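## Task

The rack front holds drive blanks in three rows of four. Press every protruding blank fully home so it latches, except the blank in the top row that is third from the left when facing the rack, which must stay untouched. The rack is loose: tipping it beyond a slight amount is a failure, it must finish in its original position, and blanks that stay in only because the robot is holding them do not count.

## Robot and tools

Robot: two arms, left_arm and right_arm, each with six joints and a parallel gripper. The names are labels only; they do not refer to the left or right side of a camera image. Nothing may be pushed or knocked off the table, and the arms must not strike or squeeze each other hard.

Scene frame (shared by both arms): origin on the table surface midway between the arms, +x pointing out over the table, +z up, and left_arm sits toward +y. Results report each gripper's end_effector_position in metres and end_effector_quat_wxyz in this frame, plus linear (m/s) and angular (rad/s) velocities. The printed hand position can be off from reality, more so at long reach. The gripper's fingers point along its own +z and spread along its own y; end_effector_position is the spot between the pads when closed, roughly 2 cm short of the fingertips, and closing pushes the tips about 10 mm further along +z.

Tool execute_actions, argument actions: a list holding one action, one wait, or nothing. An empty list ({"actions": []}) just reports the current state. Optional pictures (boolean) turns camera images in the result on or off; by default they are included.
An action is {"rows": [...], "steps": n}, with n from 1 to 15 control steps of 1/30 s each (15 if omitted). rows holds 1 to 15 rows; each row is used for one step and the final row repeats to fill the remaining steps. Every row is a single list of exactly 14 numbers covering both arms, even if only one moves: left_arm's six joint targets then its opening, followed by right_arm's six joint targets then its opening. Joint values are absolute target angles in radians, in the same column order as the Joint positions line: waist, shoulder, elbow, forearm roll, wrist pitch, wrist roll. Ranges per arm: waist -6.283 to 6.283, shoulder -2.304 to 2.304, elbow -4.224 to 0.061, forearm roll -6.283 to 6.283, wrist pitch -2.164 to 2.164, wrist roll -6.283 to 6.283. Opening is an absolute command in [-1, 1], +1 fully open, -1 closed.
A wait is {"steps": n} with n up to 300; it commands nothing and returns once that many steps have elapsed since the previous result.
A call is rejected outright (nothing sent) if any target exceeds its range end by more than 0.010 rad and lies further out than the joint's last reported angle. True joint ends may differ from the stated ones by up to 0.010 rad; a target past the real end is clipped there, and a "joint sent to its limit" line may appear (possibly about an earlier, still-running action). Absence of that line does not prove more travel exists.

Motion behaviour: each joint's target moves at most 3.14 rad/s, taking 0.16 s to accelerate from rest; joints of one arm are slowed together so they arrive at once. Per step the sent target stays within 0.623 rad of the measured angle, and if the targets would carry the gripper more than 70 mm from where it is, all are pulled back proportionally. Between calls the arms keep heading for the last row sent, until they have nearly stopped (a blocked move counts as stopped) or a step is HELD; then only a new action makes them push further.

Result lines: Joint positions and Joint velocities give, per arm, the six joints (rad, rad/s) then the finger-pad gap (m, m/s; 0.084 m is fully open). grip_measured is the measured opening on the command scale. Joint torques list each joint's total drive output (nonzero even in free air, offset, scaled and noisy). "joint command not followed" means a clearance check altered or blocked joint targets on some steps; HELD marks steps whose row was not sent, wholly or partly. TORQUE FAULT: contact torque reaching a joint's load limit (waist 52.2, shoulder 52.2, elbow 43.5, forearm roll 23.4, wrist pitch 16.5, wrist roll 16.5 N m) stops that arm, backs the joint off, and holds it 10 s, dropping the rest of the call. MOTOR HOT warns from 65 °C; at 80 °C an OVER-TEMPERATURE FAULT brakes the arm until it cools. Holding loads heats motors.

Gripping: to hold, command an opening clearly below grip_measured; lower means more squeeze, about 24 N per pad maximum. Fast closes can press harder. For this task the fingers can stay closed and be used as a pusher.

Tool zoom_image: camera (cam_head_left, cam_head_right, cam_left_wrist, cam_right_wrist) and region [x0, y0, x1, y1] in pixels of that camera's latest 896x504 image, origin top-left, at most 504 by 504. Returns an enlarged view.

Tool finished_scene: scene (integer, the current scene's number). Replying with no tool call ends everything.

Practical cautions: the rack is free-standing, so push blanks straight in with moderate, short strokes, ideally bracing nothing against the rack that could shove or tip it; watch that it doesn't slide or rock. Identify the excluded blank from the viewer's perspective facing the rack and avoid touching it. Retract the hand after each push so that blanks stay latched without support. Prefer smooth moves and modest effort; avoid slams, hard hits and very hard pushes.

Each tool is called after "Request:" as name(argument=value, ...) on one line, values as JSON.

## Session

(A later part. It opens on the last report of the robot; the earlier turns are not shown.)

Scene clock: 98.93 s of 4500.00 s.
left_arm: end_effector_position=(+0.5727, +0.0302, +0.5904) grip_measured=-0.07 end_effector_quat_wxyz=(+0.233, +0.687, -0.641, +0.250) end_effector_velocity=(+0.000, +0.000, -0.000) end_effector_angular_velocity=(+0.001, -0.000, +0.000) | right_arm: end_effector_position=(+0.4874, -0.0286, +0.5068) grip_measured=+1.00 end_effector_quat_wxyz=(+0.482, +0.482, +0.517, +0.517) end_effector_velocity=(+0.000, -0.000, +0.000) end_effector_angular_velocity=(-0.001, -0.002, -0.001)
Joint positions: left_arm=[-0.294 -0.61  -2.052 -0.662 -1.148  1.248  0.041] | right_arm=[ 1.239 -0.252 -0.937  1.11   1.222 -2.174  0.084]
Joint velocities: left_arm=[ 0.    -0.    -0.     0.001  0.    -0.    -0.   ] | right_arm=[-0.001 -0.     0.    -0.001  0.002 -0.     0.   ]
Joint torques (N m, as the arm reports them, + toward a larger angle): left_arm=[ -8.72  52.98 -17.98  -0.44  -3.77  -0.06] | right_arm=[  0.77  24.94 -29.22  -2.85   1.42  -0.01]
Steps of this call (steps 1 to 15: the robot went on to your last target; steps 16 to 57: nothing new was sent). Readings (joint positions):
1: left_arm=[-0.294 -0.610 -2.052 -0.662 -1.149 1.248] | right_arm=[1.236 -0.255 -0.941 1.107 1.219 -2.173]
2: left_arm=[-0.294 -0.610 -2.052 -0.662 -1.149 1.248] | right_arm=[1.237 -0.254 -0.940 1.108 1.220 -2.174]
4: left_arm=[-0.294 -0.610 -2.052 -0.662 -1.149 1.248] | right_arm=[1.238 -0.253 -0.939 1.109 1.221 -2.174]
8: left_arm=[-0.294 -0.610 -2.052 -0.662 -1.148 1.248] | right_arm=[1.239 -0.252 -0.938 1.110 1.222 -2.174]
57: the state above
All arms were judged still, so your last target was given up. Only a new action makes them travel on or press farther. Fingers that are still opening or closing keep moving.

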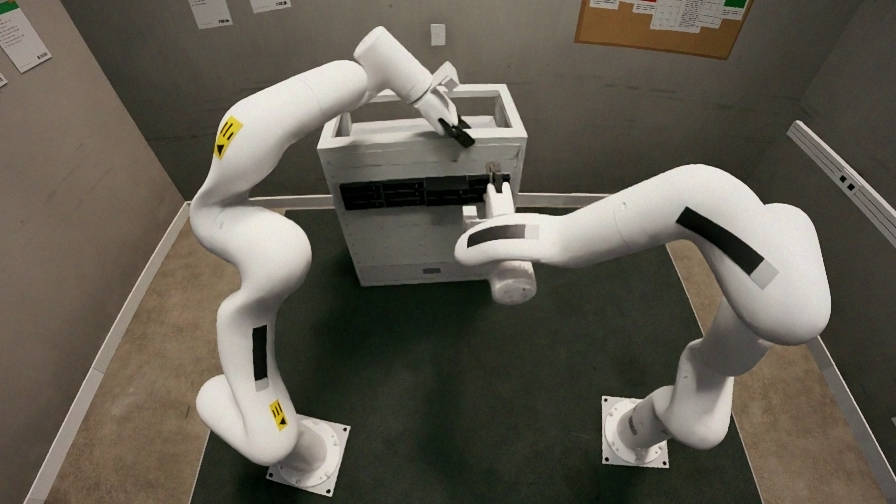

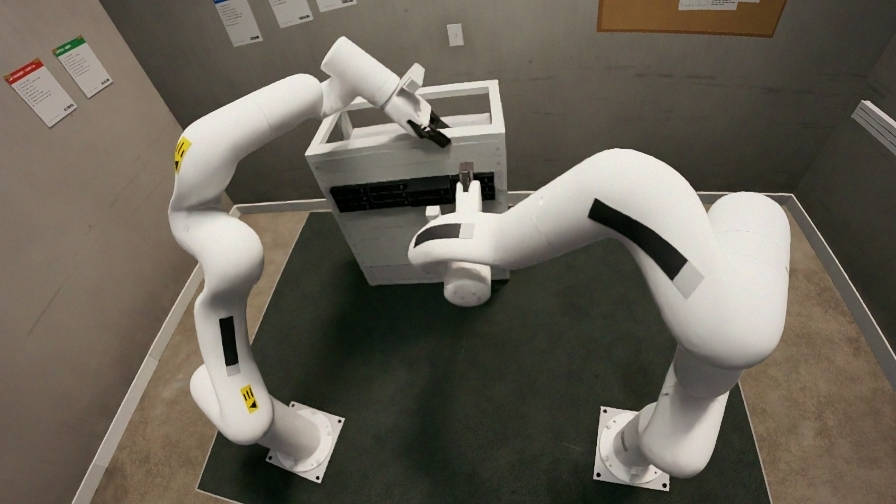

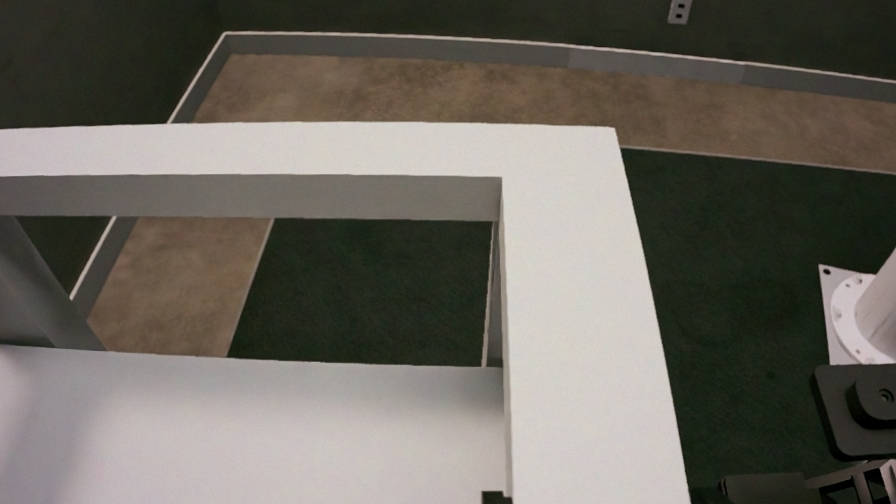

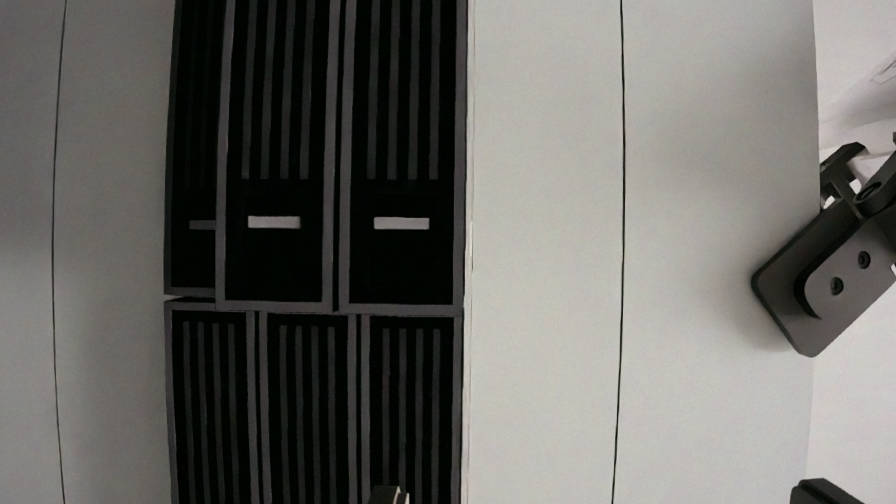

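Request:
execute_actions(actions=[{"rows": [
[-0.2939,-0.6102,-2.0523,-0.662,-1.1482,1.2483,-0.4,1.2413,-0.2560,-0.9417,1.1114,1.2228,-2.1747,1],
[-0.2939,-0.6102,-2.0523,-0.662,-1.1482,1.2483,-0.4,1.2472,-0.2685,-0.9551,1.1160,1.2254,-2.1769,1],
[-0.2939,-0.6102,-2.0523,-0.662,-1.1482,1.2483,-0.4,1.2563,-0.2882,-0.9763,1.1234,1.2296,-2.1805,1],
[-0.2939,-0.6102,-2.0523,-0.662,-1.1482,1.2483,-0.4,1.2679,-0.3140,-1.0040,1.1330,1.2350,-2.1852,1],
[-0.2939,-0.6102,-2.0523,-0.662,-1.1482,1.2483,-0.4,1.2809,-0.3440,-1.0362,1.1442,1.2413,-2.1907,1],
[-0.2939,-0.6102,-2.0523,-0.662,-1.1482,1.2483,-0.4,1.2945,-0.3762,-1.0708,1.1562,1.2481,-2.1965,1],
[-0.2939,-0.6102,-2.0523,-0.662,-1.1482,1.2483,-0.4,1.3074,-0.4083,-1.1054,1.1682,1.2548,-2.2023,1],
[-0.2939,-0.6102,-2.0523,-0.662,-1.1482,1.2483,-0.4,1.3190,-0.4383,-1.1376,1.1794,1.2611,-2.2078,1],
[-0.2939,-0.6102,-2.0523,-0.662,-1.1482,1.2483,-0.4,1.3286,-0.4641,-1.1653,1.1890,1.2665,-2.2125,1],
[-0.2939,-0.6102,-2.0523,-0.662,-1.1482,1.2483,-0.4,1.3357,-0.4838,-1.1865,1.1964,1.2707,-2.2161,1],
[-0.2939,-0.6102,-2.0523,-0.662,-1.1482,1.2483,-0.4,1.3401,-0.4963,-1.1999,1.2010,1.2733,-2.2183,1],
[-0.2939,-0.6102,-2.0523,-0.662,-1.1482,1.2483,-0.4,1.3415,-0.5005,-1.2044,1.2026,1.2742,-2.2191,1]
], "steps": 15}], pictures=false)

Request:
execute_actions(actions=[{"steps": 8}])

Scene clock: 110.67 s of 4500.00 s.
left_arm: end_effector_position=(+0.5727, +0.0302, +0.5904) grip_measured=-0.07 end_effector_quat_wxyz=(+0.233, +0.687, -0.641, +0.250) end_effector_velocity=(+0.000, +0.000, -0.001) end_effector_angular_velocity=(+0.002, +0.000, -0.000) | right_arm: end_effector_position=(+0.4803, +0.0727, +0.4795) grip_measured=+1.00 end_effector_quat_wxyz=(+0.482, +0.482, +0.519, +0.517) end_effector_velocity=(-0.012, +0.092, -0.029) end_effector_angular_velocity=(+0.006, -0.006, -0.016)
Joint positions: left_arm=[-0.294 -0.61  -2.052 -0.662 -1.148  1.248  0.041] | right_arm=[ 1.335 -0.484 -1.184  1.196  1.27  -2.216  0.084]
Joint velocities: left_arm=[-0.    -0.     0.     0.002 -0.     0.    -0.   ] | right_arm=[ 0.086 -0.224 -0.252  0.089  0.056 -0.045  0.   ]
Joint torques (N m, as the arm reports them, + toward a larger angle): left_arm=[ -8.42  52.97 -17.92  -0.42  -3.67  -0.11] | right_arm=[ -0.18  43.1  -27.95  -3.75   1.65  -0.26]
Steps of this call (steps 1 to 90: nothing new was sent; then 8.23 s passed at rest; steps 91 to 105: all 15 steps of this action). Readings (joint positions):
91: left_arm=[-0.294 -0.610 -2.052 -0.662 -1.148 1.248] | right_arm=[1.239 -0.252 -0.937 1.110 1.222 -2.174]
92: left_arm=[-0.294 -0.610 -2.052 -0.662 -1.148 1.248] | right_arm=[1.240 -0.253 -0.938 1.110 1.222 -2.174]
94: left_arm=[-0.294 -0.610 -2.052 -0.662 -1.148 1.248] | right_arm=[1.244 -0.262 -0.950 1.114 1.225 -2.176]
98: left_arm=[-0.294 -0.610 -2.052 -0.662 -1.148 1.248] | right_arm=[1.275 -0.332 -1.024 1.140 1.239 -2.189]
105: the state above

Scene clock: 110.93 s of 4500.00 s.
left_arm: end_effector_position=(+0.5727, +0.0302, +0.5904) grip_measured=-0.07 end_effector_quat_wxyz=(+0.233, +0.687, -0.641, +0.250) end_effector_velocity=(-0.000, -0.000, +0.001) end_effector_angular_velocity=(-0.000, -0.001, -0.000) | right_arm: end_effector_position=(+0.4797, +0.0792, +0.4791) grip_measured=+1.00 end_effector_quat_wxyz=(+0.482, +0.482, +0.517, +0.517) end_effector_velocity=(-0.002, +0.004, -0.004) end_effector_angular_velocity=(-0.002, +0.003, +0.001)
Joint positions: left_arm=[-0.294 -0.61  -2.052 -0.662 -1.148  1.248  0.041] | right_arm=[ 1.341 -0.499 -1.203  1.202  1.274 -2.219  0.084]
Joint velocities: left_arm=[-0.  0. -0. -0. -0.  0. -0.] | right_arm=[ 0.005 -0.011 -0.009  0.005  0.001 -0.001  0.   ]
Joint torques (N m, as the arm reports them, + toward a larger angle): left_arm=[ -8.31  52.17 -18.12  -0.35  -3.68  -0.12] | right_arm=[  0.55  32.66 -29.12  -3.3    1.45  -0.12]
Steps of this call (steps 1 to 8: the robot went on to your last target). Readings (joint positions):
1: left_arm=[-0.294 -0.610 -2.052 -0.662 -1.148 1.248] | right_arm=[1.337 -0.490 -1.191 1.198 1.271 -2.217]
2: left_arm=[-0.294 -0.610 -2.052 -0.662 -1.148 1.248] | right_arm=[1.339 -0.493 -1.195 1.200 1.272 -2.218]
4: left_arm=[-0.294 -0.610 -2.052 -0.662 -1.148 1.248] | right_arm=[1.340 -0.496 -1.200 1.201 1.274 -2.218]
8: the state above

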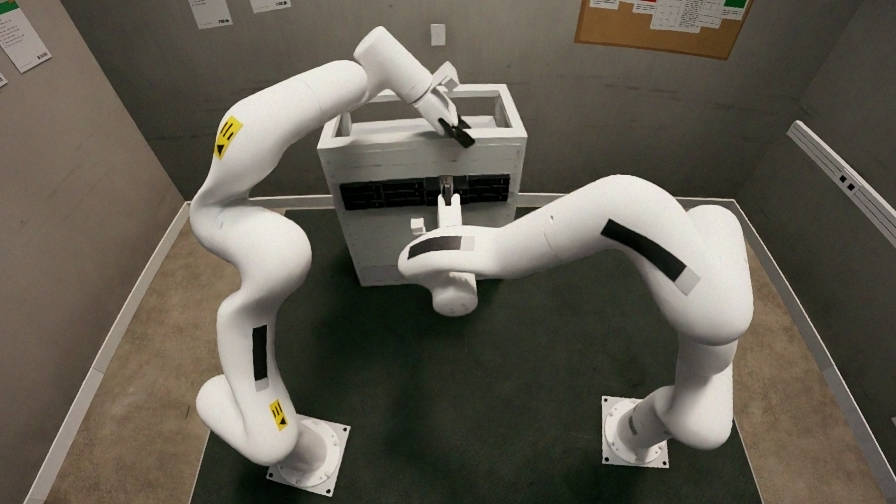

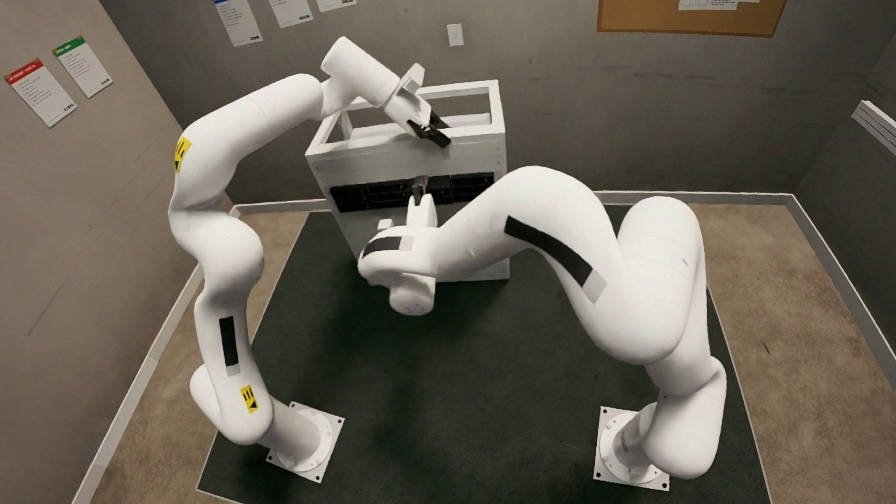

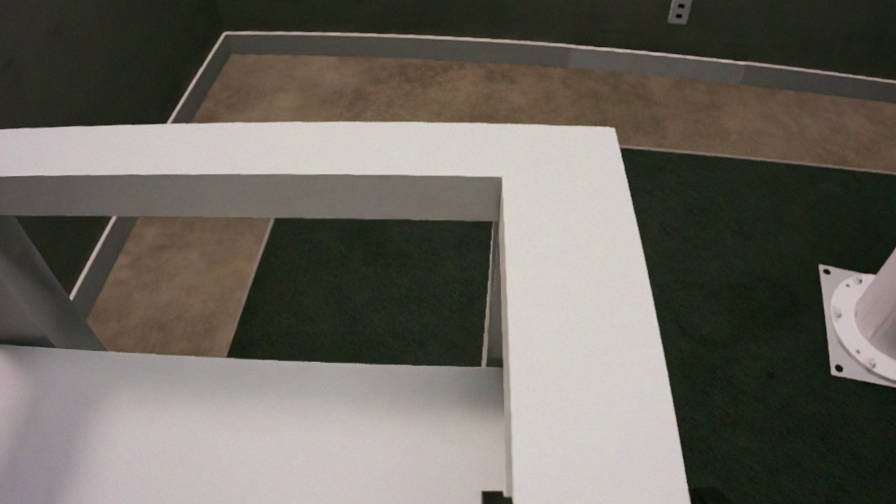

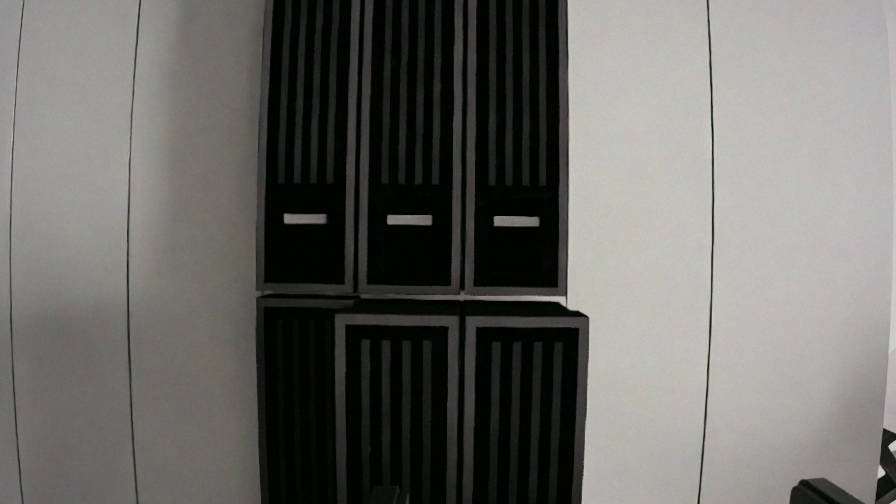

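Request:
execute_actions(actions=[{"rows": [
[-0.2939,-0.6102,-2.0523,-0.662,-1.1482,1.2483,-0.4,1.33843,-0.50261,-1.20756,1.20038,1.27201,-2.21931,1],
[-0.2939,-0.6102,-2.0523,-0.662,-1.1482,1.2483,-0.4,1.33389,-0.50575,-1.21224,1.19705,1.26869,-2.21965,1],
[-0.2939,-0.6102,-2.0523,-0.662,-1.1482,1.2483,-0.4,1.32935,-0.50889,-1.21691,1.19371,1.26536,-2.21999,1],
[-0.2939,-0.6102,-2.0523,-0.662,-1.1482,1.2483,-0.4,1.32482,-0.51203,-1.22159,1.19038,1.26204,-2.22032,1],
[-0.2939,-0.6102,-2.0523,-0.662,-1.1482,1.2483,-0.4,1.32179,-0.51412,-1.22471,1.18816,1.25983,-2.22055,1],
[-0.2939,-0.6102,-2.0523,-0.662,-1.1482,1.2483,-0.4,1.31877,-0.51621,-1.22783,1.18594,1.25762,-2.22077,1],
[-0.2939,-0.6102,-2.0523,-0.662,-1.1482,1.2483,-0.4,1.31575,-0.51830,-1.23094,1.18371,1.25540,-2.22099,1],
[-0.2939,-0.6102,-2.0523,-0.662,-1.1482,1.2483,-0.4,1.31272,-0.52039,-1.23406,1.18149,1.25319,-2.22122,1],
[-0.2939,-0.6102,-2.0523,-0.662,-1.1482,1.2483,-0.4,1.30970,-0.52249,-1.23718,1.17927,1.25097,-2.22144,1],
[-0.2939,-0.6102,-2.0523,-0.662,-1.1482,1.2483,-0.4,1.30667,-0.52458,-1.24030,1.17705,1.24876,-2.22167,1],
[-0.2939,-0.6102,-2.0523,-0.662,-1.1482,1.2483,-0.4,1.30365,-0.52667,-1.24342,1.17483,1.24655,-2.22189,1],
[-0.2939,-0.6102,-2.0523,-0.662,-1.1482,1.2483,-0.4,1.30063,-0.52876,-1.24653,1.17260,1.24433,-2.22211,1],
[-0.2939,-0.6102,-2.0523,-0.662,-1.1482,1.2483,-0.4,1.29768,-0.53096,-1.24982,1.17045,1.24211,-2.22238,1],
[-0.2939,-0.6102,-2.0523,-0.662,-1.1482,1.2483,-0.4,1.29479,-0.53323,-1.25326,1.16840,1.23988,-2.22269,1],
[-0.2939,-0.6102,-2.0523,-0.662,-1.1482,1.2483,-0.4,1.29191,-0.53551,-1.25670,1.16635,1.23766,-2.22301,1]
], "steps": 15}], pictures=false)

Request:
execute_actions(actions=[{"rows": [
[-0.2939,-0.6102,-2.0523,-0.662,-1.1482,1.2483,-0.4,1.28902,-0.53778,-1.26014,1.16430,1.23544,-2.22332,1],
[-0.2939,-0.6102,-2.0523,-0.662,-1.1482,1.2483,-0.4,1.28613,-0.54005,-1.26358,1.16225,1.23321,-2.22363,1],
[-0.2939,-0.6102,-2.0523,-0.662,-1.1482,1.2483,-0.4,1.28325,-0.54233,-1.26702,1.16019,1.23099,-2.22395,1],
[-0.2939,-0.6102,-2.0523,-0.662,-1.1482,1.2483,-0.4,1.28036,-0.54460,-1.27046,1.15814,1.22876,-2.22426,1],
[-0.2939,-0.6102,-2.0523,-0.662,-1.1482,1.2483,-0.4,1.27820,-0.54631,-1.27304,1.15660,1.22710,-2.22450,1],
[-0.2939,-0.6102,-2.0523,-0.662,-1.1482,1.2483,-0.4,1.27675,-0.54744,-1.27476,1.15557,1.22599,-2.22465,1],
[-0.2939,-0.6102,-2.0523,-0.662,-1.1482,1.2483,-0.4,1.27603,-0.54801,-1.27562,1.15506,1.22543,-2.22473,1],
[-0.2939,-0.6102,-2.0523,-0.662,-1.1482,1.2483,-0.4,1.27531,-0.54858,-1.27648,1.15455,1.22488,-2.22481,1],
[-0.2939,-0.6102,-2.0523,-0.662,-1.1482,1.2483,-0.4,1.27459,-0.54915,-1.27734,1.15404,1.22432,-2.22489,1]
], "steps": 15}])

Scene clock: 114.97 s of 4500.00 s.
left_arm: end_effector_position=(+0.5727, +0.0302, +0.5904) grip_measured=-0.07 end_effector_quat_wxyz=(+0.233, +0.687, -0.641, +0.250) end_effector_velocity=(-0.000, -0.000, +0.001) end_effector_angular_velocity=(-0.001, -0.001, -0.000) | right_arm: end_effector_position=(+0.5057, +0.0818, +0.4784) grip_measured=+1.00 end_effector_quat_wxyz=(+0.482, +0.482, +0.517, +0.517) end_effector_velocity=(+0.060, +0.005, -0.000) end_effector_angular_velocity=(+0.001, +0.002, +0.002)
Joint positions: left_arm=[-0.294 -0.61  -2.052 -0.662 -1.148  1.248  0.041] | right_arm=[ 1.302 -0.528 -1.246  1.173  1.245 -2.222  0.084]
Joint velocities: left_arm=[-0.     0.001 -0.    -0.001 -0.     0.    -0.   ] | right_arm=[-0.088 -0.066 -0.098 -0.065 -0.069 -0.007  0.   ]
Joint torques (N m, as the arm reports them, + toward a larger angle): left_arm=[ -8.75  53.29 -18.08  -0.35  -3.92  -0.12] | right_arm=[ -0.88  32.42 -30.76  -2.03   1.37  -0.03]
Steps of this call (steps 1 to 30: the robot went on to your last target; steps 31 to 90: nothing new was sent; then 0.53 s passed at rest; steps 91 to 105: all 15 steps of this action). Readings (joint positions):
91: left_arm=[-0.294 -0.610 -2.052 -0.662 -1.148 1.248] | right_arm=[1.341 -0.501 -1.204 1.203 1.274 -2.219]
92: left_arm=[-0.294 -0.610 -2.052 -0.662 -1.148 1.248] | right_arm=[1.341 -0.501 -1.205 1.202 1.274 -2.219]
94: left_arm=[-0.294 -0.610 -2.052 -0.662 -1.148 1.248] | right_arm=[1.337 -0.504 -1.210 1.199 1.270 -2.219]
98: left_arm=[-0.294 -0.610 -2.052 -0.662 -1.148 1.248] | right_arm=[1.323 -0.513 -1.223 1.189 1.261 -2.220]
105: the state above

Scene clock: 115.47 s of 4500.00 s.
left_arm: end_effector_position=(+0.5727, +0.0302, +0.5904) grip_measured=-0.07 end_effector_quat_wxyz=(+0.233, +0.687, -0.641, +0.250) end_effector_velocity=(-0.000, -0.000, -0.001) end_effector_angular_velocity=(-0.000, +0.003, +0.000) | right_arm: end_effector_position=(+0.5241, +0.0831, +0.4784) grip_measured=+1.00 end_effector_quat_wxyz=(+0.482, +0.482, +0.517, +0.517) end_effector_velocity=(+0.002, +0.000, +0.000) end_effector_angular_velocity=(+0.001, -0.001, -0.000)
Joint positions: left_arm=[-0.294 -0.61  -2.052 -0.662 -1.148  1.248  0.041] | right_arm=[ 1.275 -0.549 -1.277  1.154  1.224 -2.225  0.084]
Joint velocities: left_arm=[ 0.    -0.001  0.002 -0.001 -0.    -0.     0.   ] | right_arm=[-0.003 -0.003 -0.005 -0.002 -0.002  0.     0.   ]
Joint torques (N m, as the arm reports them, + toward a larger angle): left_arm=[ -8.58  53.23 -17.7   -0.28  -4.1   -0.05] | right_arm=[ -2.8   34.44 -31.31  -3.3    1.74  -0.1 ]
Steps of this call (steps 1 to 15: all 15 steps of this action). Readings (joint positions):
1: left_arm=[-0.294 -0.610 -2.052 -0.662 -1.148 1.248] | right_arm=[1.299 -0.530 -1.249 1.171 1.243 -2.222]
2: left_arm=[-0.294 -0.610 -2.052 -0.662 -1.148 1.248] | right_arm=[1.296 -0.533 -1.252 1.169 1.240 -2.223]
4: left_arm=[-0.294 -0.610 -2.052 -0.662 -1.148 1.248] | right_arm=[1.290 -0.537 -1.259 1.165 1.236 -2.223]
8: left_arm=[-0.294 -0.610 -2.052 -0.662 -1.148 1.248] | right_arm=[1.280 -0.545 -1.271 1.158 1.228 -2.224]
15: the state above

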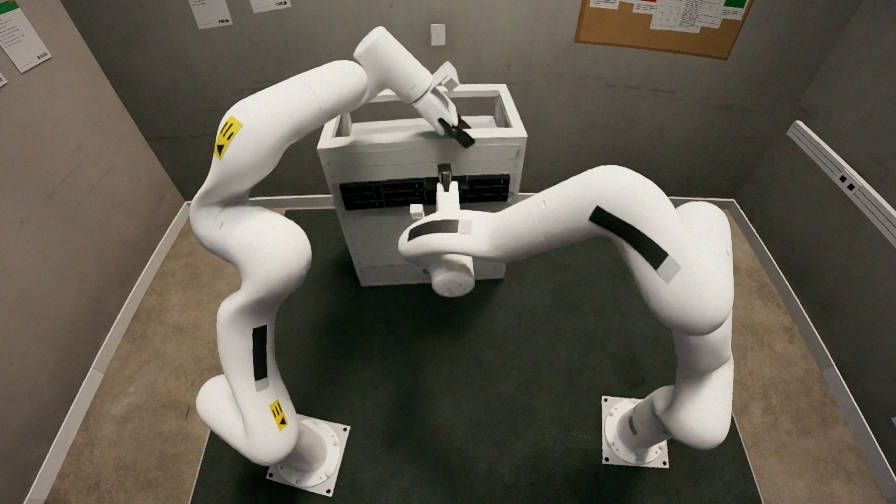

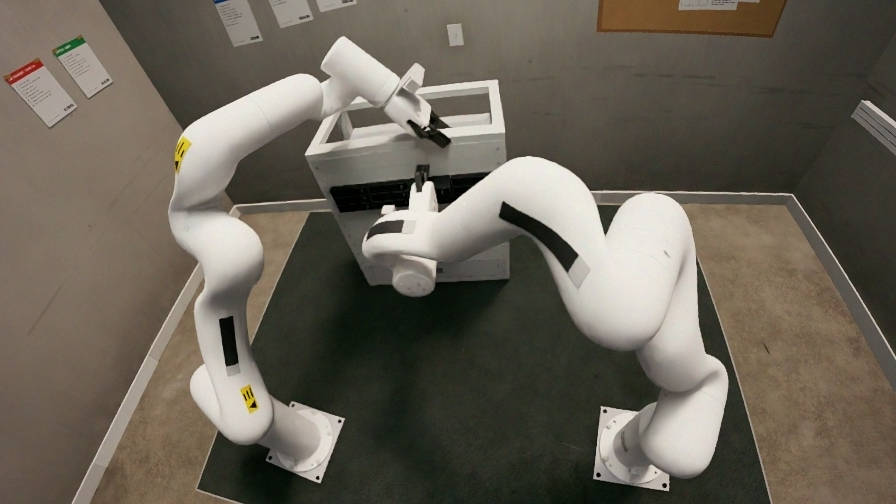

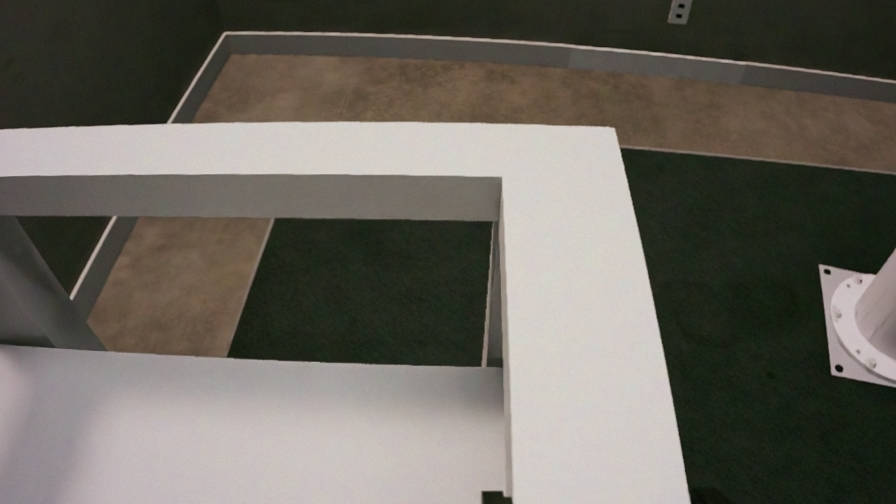

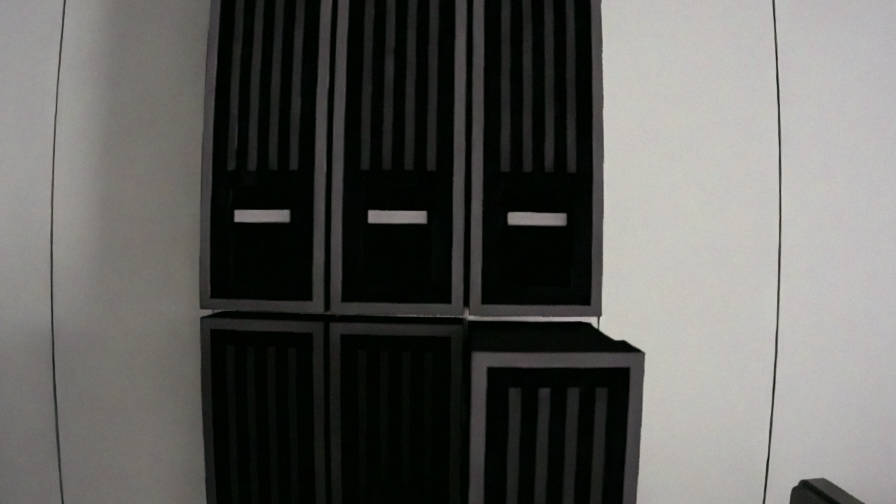

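Request:
execute_actions(actions=[{"rows": [
[-0.2939,-0.6102,-2.0523,-0.662,-1.1482,1.2483,-0.4,1.27387,-0.54972,-1.27820,1.15353,1.22376,-2.22497,1],
[-0.2939,-0.6102,-2.0523,-0.662,-1.1482,1.2483,-0.4,1.27387,-0.54972,-1.27820,1.15353,1.22376,-2.22497,1],
[-0.2939,-0.6102,-2.0523,-0.662,-1.1482,1.2483,-0.4,1.27315,-0.55029,-1.27906,1.15301,1.22320,-2.22505,1],
[-0.2939,-0.6102,-2.0523,-0.662,-1.1482,1.2483,-0.4,1.27315,-0.55029,-1.27906,1.15301,1.22320,-2.22505,1],
[-0.2939,-0.6102,-2.0523,-0.662,-1.1482,1.2483,-0.4,1.27242,-0.55085,-1.27992,1.15250,1.22265,-2.22512,1],
[-0.2939,-0.6102,-2.0523,-0.662,-1.1482,1.2483,-0.4,1.27242,-0.55085,-1.27992,1.15250,1.22265,-2.22512,1],
[-0.2939,-0.6102,-2.0523,-0.662,-1.1482,1.2483,-0.4,1.27170,-0.55142,-1.28078,1.15199,1.22209,-2.22520,1]
], "steps": 15}], pictures=false)

Scene clock: 117.10 s of 4500.00 s.
left_arm: end_effector_position=(+0.5728, +0.0302, +0.5904) grip_measured=-0.06 end_effector_quat_wxyz=(+0.233, +0.687, -0.641, +0.250) end_effector_velocity=(+0.000, +0.000, -0.001) end_effector_angular_velocity=(+0.001, +0.001, +0.000) | right_arm: end_effector_position=(+0.5257, +0.0833, +0.4785) grip_measured=+1.00 end_effector_quat_wxyz=(+0.482, +0.482, +0.517, +0.517) end_effector_velocity=(+0.002, -0.001, -0.000) end_effector_angular_velocity=(+0.003, +0.001, -0.002)
Joint positions: left_arm=[-0.294 -0.61  -2.052 -0.662 -1.148  1.248  0.041] | right_arm=[ 1.273 -0.551 -1.28   1.152  1.223 -2.226  0.084]
Joint velocities: left_arm=[ 0.    -0.     0.001  0.     0.001 -0.     0.   ] | right_arm=[-0.003 -0.001 -0.002  0.    -0.002  0.002  0.   ]
Joint torques (N m, as the arm reports them, + toward a larger angle): left_arm=[ -9.99  53.34 -17.4   -0.41  -4.81  -0.18] | right_arm=[-12.03  31.36 -38.24  -4.8    1.09   0.37]
Steps of this call (steps 1 to 15: the robot went on to your last target; steps 16 to 34: nothing new was sent; steps 35 to 49: all 15 steps of this action). Readings (joint positions):
35: left_arm=[-0.294 -0.610 -2.052 -0.662 -1.148 1.248] | right_arm=[1.275 -0.549 -1.277 1.154 1.224 -2.225]
36: left_arm=[-0.294 -0.610 -2.052 -0.662 -1.148 1.248] | right_arm=[1.274 -0.549 -1.278 1.154 1.224 -2.225]
38: left_arm=[-0.294 -0.610 -2.052 -0.662 -1.148 1.248] | right_arm=[1.274 -0.550 -1.278 1.154 1.224 -2.225]
42: left_arm=[-0.294 -0.610 -2.052 -0.662 -1.148 1.248] | right_arm=[1.273 -0.550 -1.279 1.153 1.223 -2.225]
49: the state above

Request:
execute_actions(actions=[{"rows": [
[-0.2939,-0.6102,-2.0523,-0.662,-1.1482,1.2483,-0.4,1.27134,-0.55170,-1.28121,1.15173,1.22182,-2.22524,1],
[-0.2939,-0.6102,-2.0523,-0.662,-1.1482,1.2483,-0.4,1.27098,-0.55199,-1.28164,1.15147,1.22154,-2.22528,1],
[-0.2939,-0.6102,-2.0523,-0.662,-1.1482,1.2483,-0.4,1.27062,-0.55227,-1.28207,1.15122,1.22126,-2.22532,1],
[-0.2939,-0.6102,-2.0523,-0.662,-1.1482,1.2483,-0.4,1.27026,-0.55256,-1.28250,1.15096,1.22098,-2.22536,1]
], "steps": 12}])

Scene clock: 118.20 s of 4500.00 s.
left_arm: end_effector_position=(+0.5728, +0.0302, +0.5904) grip_measured=-0.06 end_effector_quat_wxyz=(+0.233, +0.687, -0.641, +0.250) end_effector_velocity=(-0.000, -0.000, +0.002) end_effector_angular_velocity=(-0.002, -0.002, +0.000) | right_arm: end_effector_position=(+0.5261, +0.0844, +0.4783) grip_measured=+1.00 end_effector_quat_wxyz=(+0.481, +0.482, +0.518, +0.518) end_effector_velocity=(-0.001, +0.001, -0.000) end_effector_angular_velocity=(+0.000, -0.000, +0.002)
Joint positions: left_arm=[-0.294 -0.61  -2.052 -0.662 -1.148  1.248  0.041] | right_arm=[ 1.273 -0.553 -1.282  1.151  1.221 -2.225  0.084]
Joint velocities: left_arm=[-0.     0.002 -0.001 -0.001  0.    -0.     0.   ] | right_arm=[ 0.003 -0.001 -0.     0.     0.     0.     0.   ]
Joint torques (N m, as the arm reports them, + toward a larger angle): left_arm=[-11.32  54.57 -17.09  -0.77  -5.66  -0.21] | right_arm=[-17.32  29.3  -43.21  -5.65   0.88   0.5 ]
Steps of this call (steps 1 to 15: the robot went on to your last target; steps 16 to 21: nothing new was sent; steps 22 to 33: all 12 steps of this action). Readings (joint positions):
22: left_arm=[-0.294 -0.610 -2.052 -0.662 -1.148 1.248] | right_arm=[1.273 -0.551 -1.281 1.152 1.222 -2.225]
23: left_arm=[-0.294 -0.610 -2.052 -0.662 -1.148 1.248] | right_arm=[1.273 -0.552 -1.281 1.152 1.222 -2.225]
25: left_arm=[-0.294 -0.610 -2.052 -0.662 -1.148 1.248] | right_arm=[1.273 -0.552 -1.281 1.152 1.221 -2.225]
29: left_arm=[-0.294 -0.610 -2.052 -0.662 -1.148 1.248] | right_arm=[1.273 -0.552 -1.282 1.151 1.221 -2.225]
33: the state above

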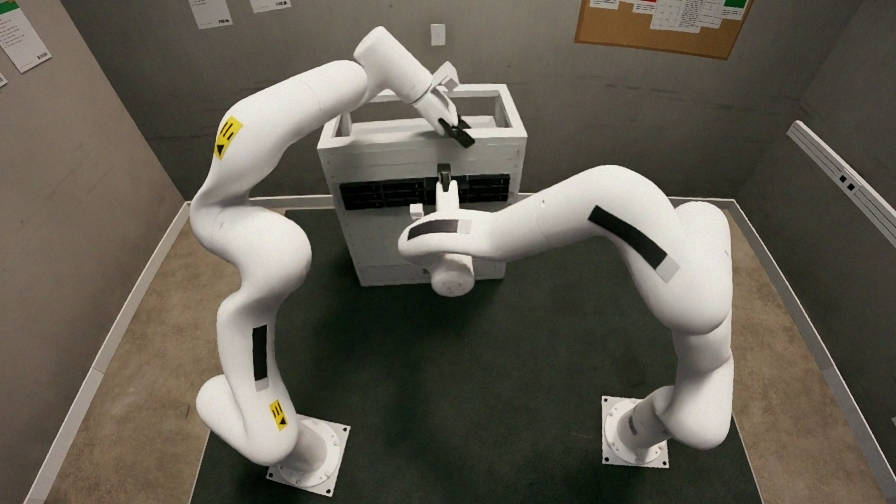

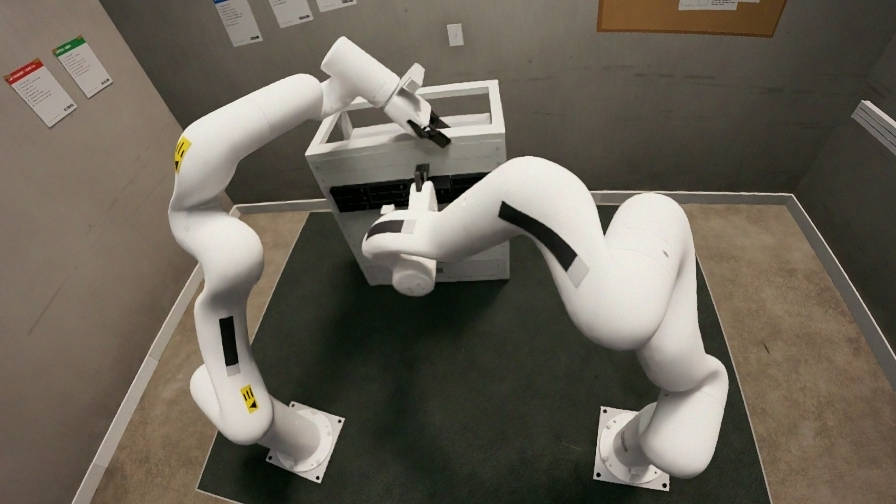

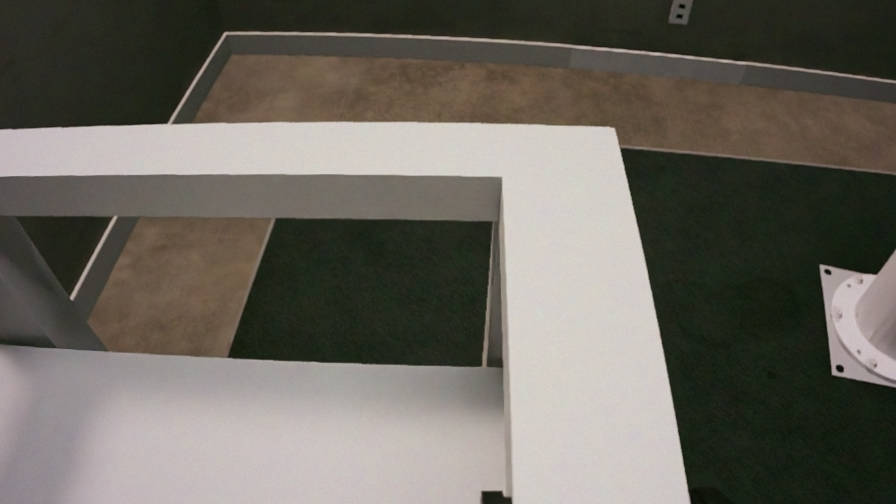

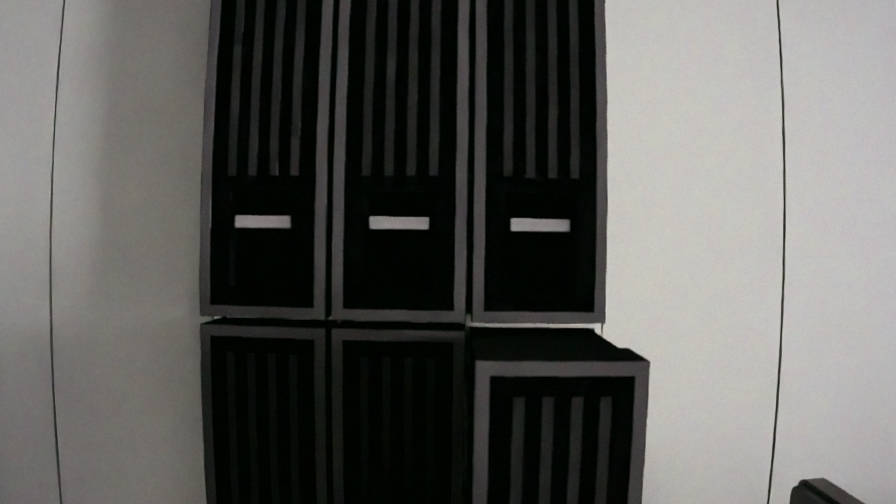

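Request:
zoom_image(camera="cam_right_wrist", region=[190, 280, 510, 460])

Region (190, 280, 510, 460) of cam_right_wrist's 896x504 image, scaled by 1.575, with more detail than that image has; it fills the top 284 rows of this view, and the rest is white.

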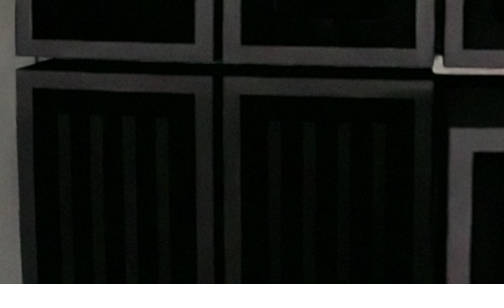

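Request:
execute_actions(actions=[{"rows": [
[-0.2939,-0.6102,-2.0523,-0.662,-1.1482,1.2483,-0.4,1.27170,-0.55142,-1.28078,1.15199,1.22209,-2.22520,1],
[-0.2939,-0.6102,-2.0523,-0.662,-1.1482,1.2483,-0.4,1.27459,-0.54915,-1.27734,1.15404,1.22432,-2.22489,1],
[-0.2939,-0.6102,-2.0523,-0.662,-1.1482,1.2483,-0.4,1.27820,-0.54631,-1.27304,1.15660,1.22710,-2.22450,1],
[-0.2939,-0.6102,-2.0523,-0.662,-1.1482,1.2483,-0.4,1.28325,-0.54233,-1.26702,1.16019,1.23099,-2.22395,1],
[-0.2939,-0.6102,-2.0523,-0.662,-1.1482,1.2483,-0.4,1.28902,-0.53778,-1.26014,1.16430,1.23544,-2.22332,1],
[-0.2939,-0.6102,-2.0523,-0.662,-1.1482,1.2483,-0.2,1.29479,-0.53323,-1.25326,1.16840,1.23988,-2.22269,1],
[-0.2939,-0.6102,-2.0523,-0.662,-1.1482,1.2483,0.0,1.30063,-0.52876,-1.24653,1.17260,1.24433,-2.22211,1],
[-0.2939,-0.6102,-2.0523,-0.662,-1.1482,1.2483,0.2,1.30667,-0.52458,-1.24030,1.17705,1.24876,-2.22167,1],
[-0.2939,-0.6102,-2.0523,-0.662,-1.1482,1.2483,0.4,1.31272,-0.52039,-1.23406,1.18149,1.25319,-2.22122,1],
[-0.2939,-0.6102,-2.0523,-0.662,-1.1482,1.2483,0.6,1.31877,-0.51621,-1.22783,1.18594,1.25762,-2.22077,1],
[-0.2939,-0.6102,-2.0523,-0.662,-1.1482,1.2483,0.8,1.32482,-0.51203,-1.22159,1.19038,1.26204,-2.22032,1],
[-0.2939,-0.6102,-2.0523,-0.662,-1.1482,1.2483,1,1.32935,-0.50889,-1.21691,1.19371,1.26536,-2.21999,1],
[-0.2939,-0.6102,-2.0523,-0.662,-1.1482,1.2483,1,1.33389,-0.50575,-1.21224,1.19705,1.26869,-2.21965,1],
[-0.2939,-0.6102,-2.0523,-0.662,-1.1482,1.2483,1,1.33843,-0.50261,-1.20756,1.20038,1.27201,-2.21931,1],
[-0.2939,-0.6102,-2.0523,-0.662,-1.1482,1.2483,1,1.34145,-0.50052,-1.20444,1.20260,1.27422,-2.21909,1]
], "steps": 15}])

Scene clock: 123.47 s of 4500.00 s.
left_arm: end_effector_position=(+0.5715, +0.0299, +0.5903) grip_measured=+0.99 end_effector_quat_wxyz=(+0.234, +0.687, -0.642, +0.249) end_effector_velocity=(+0.008, +0.002, +0.001) end_effector_angular_velocity=(-0.004, -0.018, +0.017) | right_arm: end_effector_position=(+0.4894, +0.0806, +0.4789) grip_measured=+1.00 end_effector_quat_wxyz=(+0.482, +0.482, +0.517, +0.517) end_effector_velocity=(-0.097, -0.008, -0.003) end_effector_angular_velocity=(-0.005, +0.005, +0.002)
Joint positions: left_arm=[-0.295 -0.61  -2.052 -0.662 -1.151  1.248  0.084] | right_arm=[ 1.327 -0.511 -1.22   1.192  1.264 -2.22   0.084]
Joint velocities: left_arm=[ 0.005 -0.001 -0.003  0.002  0.021  0.     0.011] | right_arm=[0.146 0.101 0.154 0.108 0.103 0.009 0.   ]
Joint torques (N m, as the arm reports them, + toward a larger angle): left_arm=[ -1.77  50.5  -19.32   1.15  -0.19  -0.07] | right_arm=[  1.66  31.12 -30.22  -2.6    1.47  -0.13]
Steps of this call (steps 1 to 15: the robot went on to your last target; steps 16 to 90: nothing new was sent; then 1.77 s passed at rest; steps 91 to 105: all 15 steps of this action). Readings (joint positions):
91: left_arm=[-0.294 -0.610 -2.052 -0.662 -1.148 1.248] | right_arm=[1.273 -0.553 -1.282 1.151 1.221 -2.225]
92: left_arm=[-0.294 -0.610 -2.052 -0.662 -1.148 1.248] | right_arm=[1.273 -0.552 -1.282 1.151 1.221 -2.225]
94: left_arm=[-0.294 -0.610 -2.052 -0.662 -1.148 1.248] | right_arm=[1.274 -0.551 -1.280 1.152 1.222 -2.224]
98: left_arm=[-0.294 -0.610 -2.052 -0.662 -1.150 1.248] | right_arm=[1.287 -0.538 -1.264 1.163 1.236 -2.223]
105: the state above

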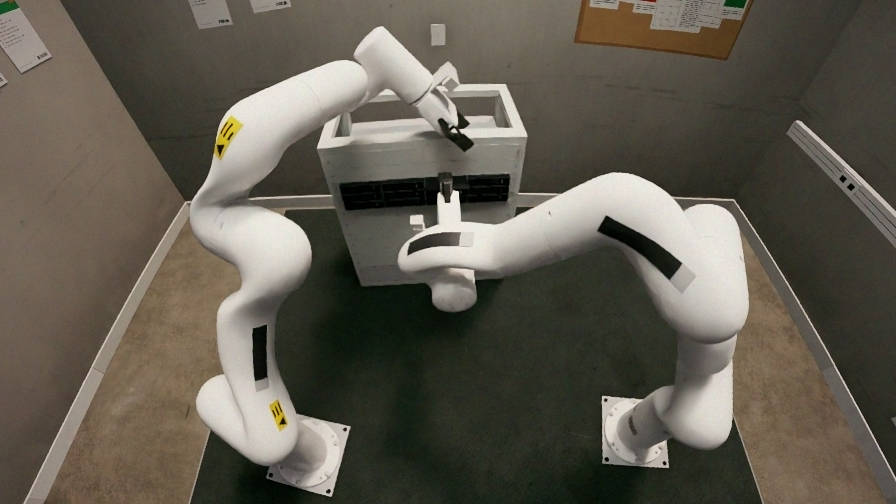

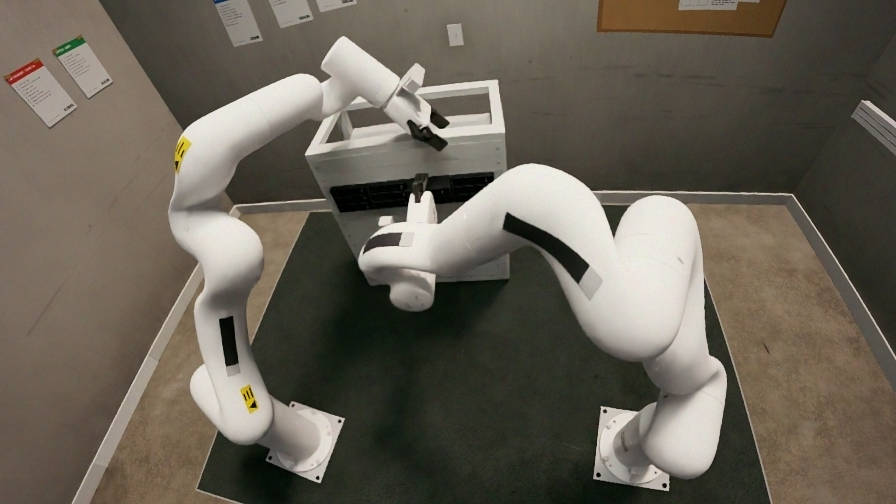

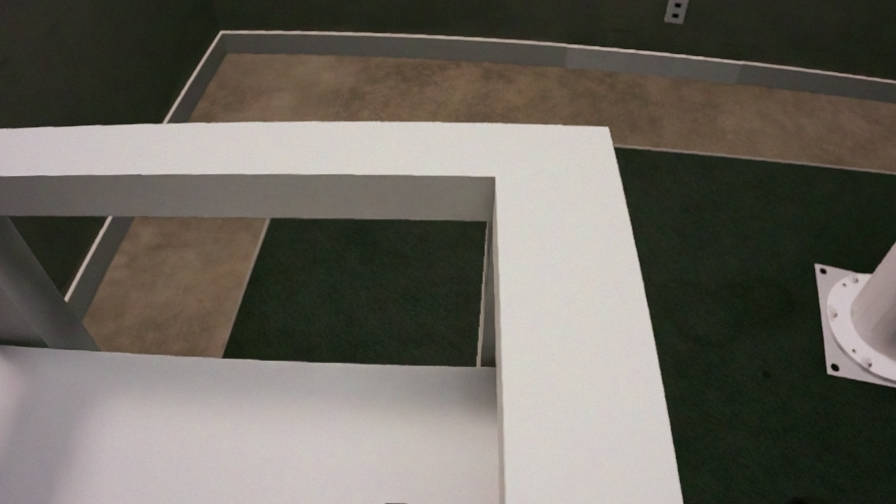

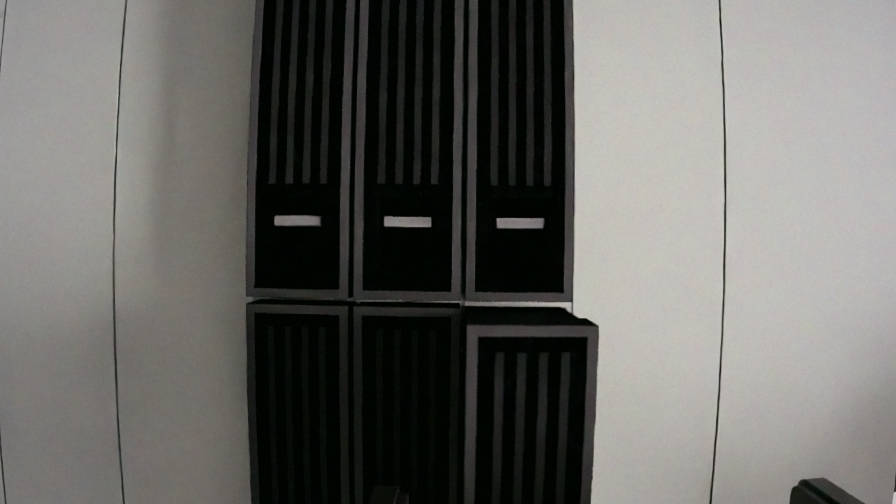

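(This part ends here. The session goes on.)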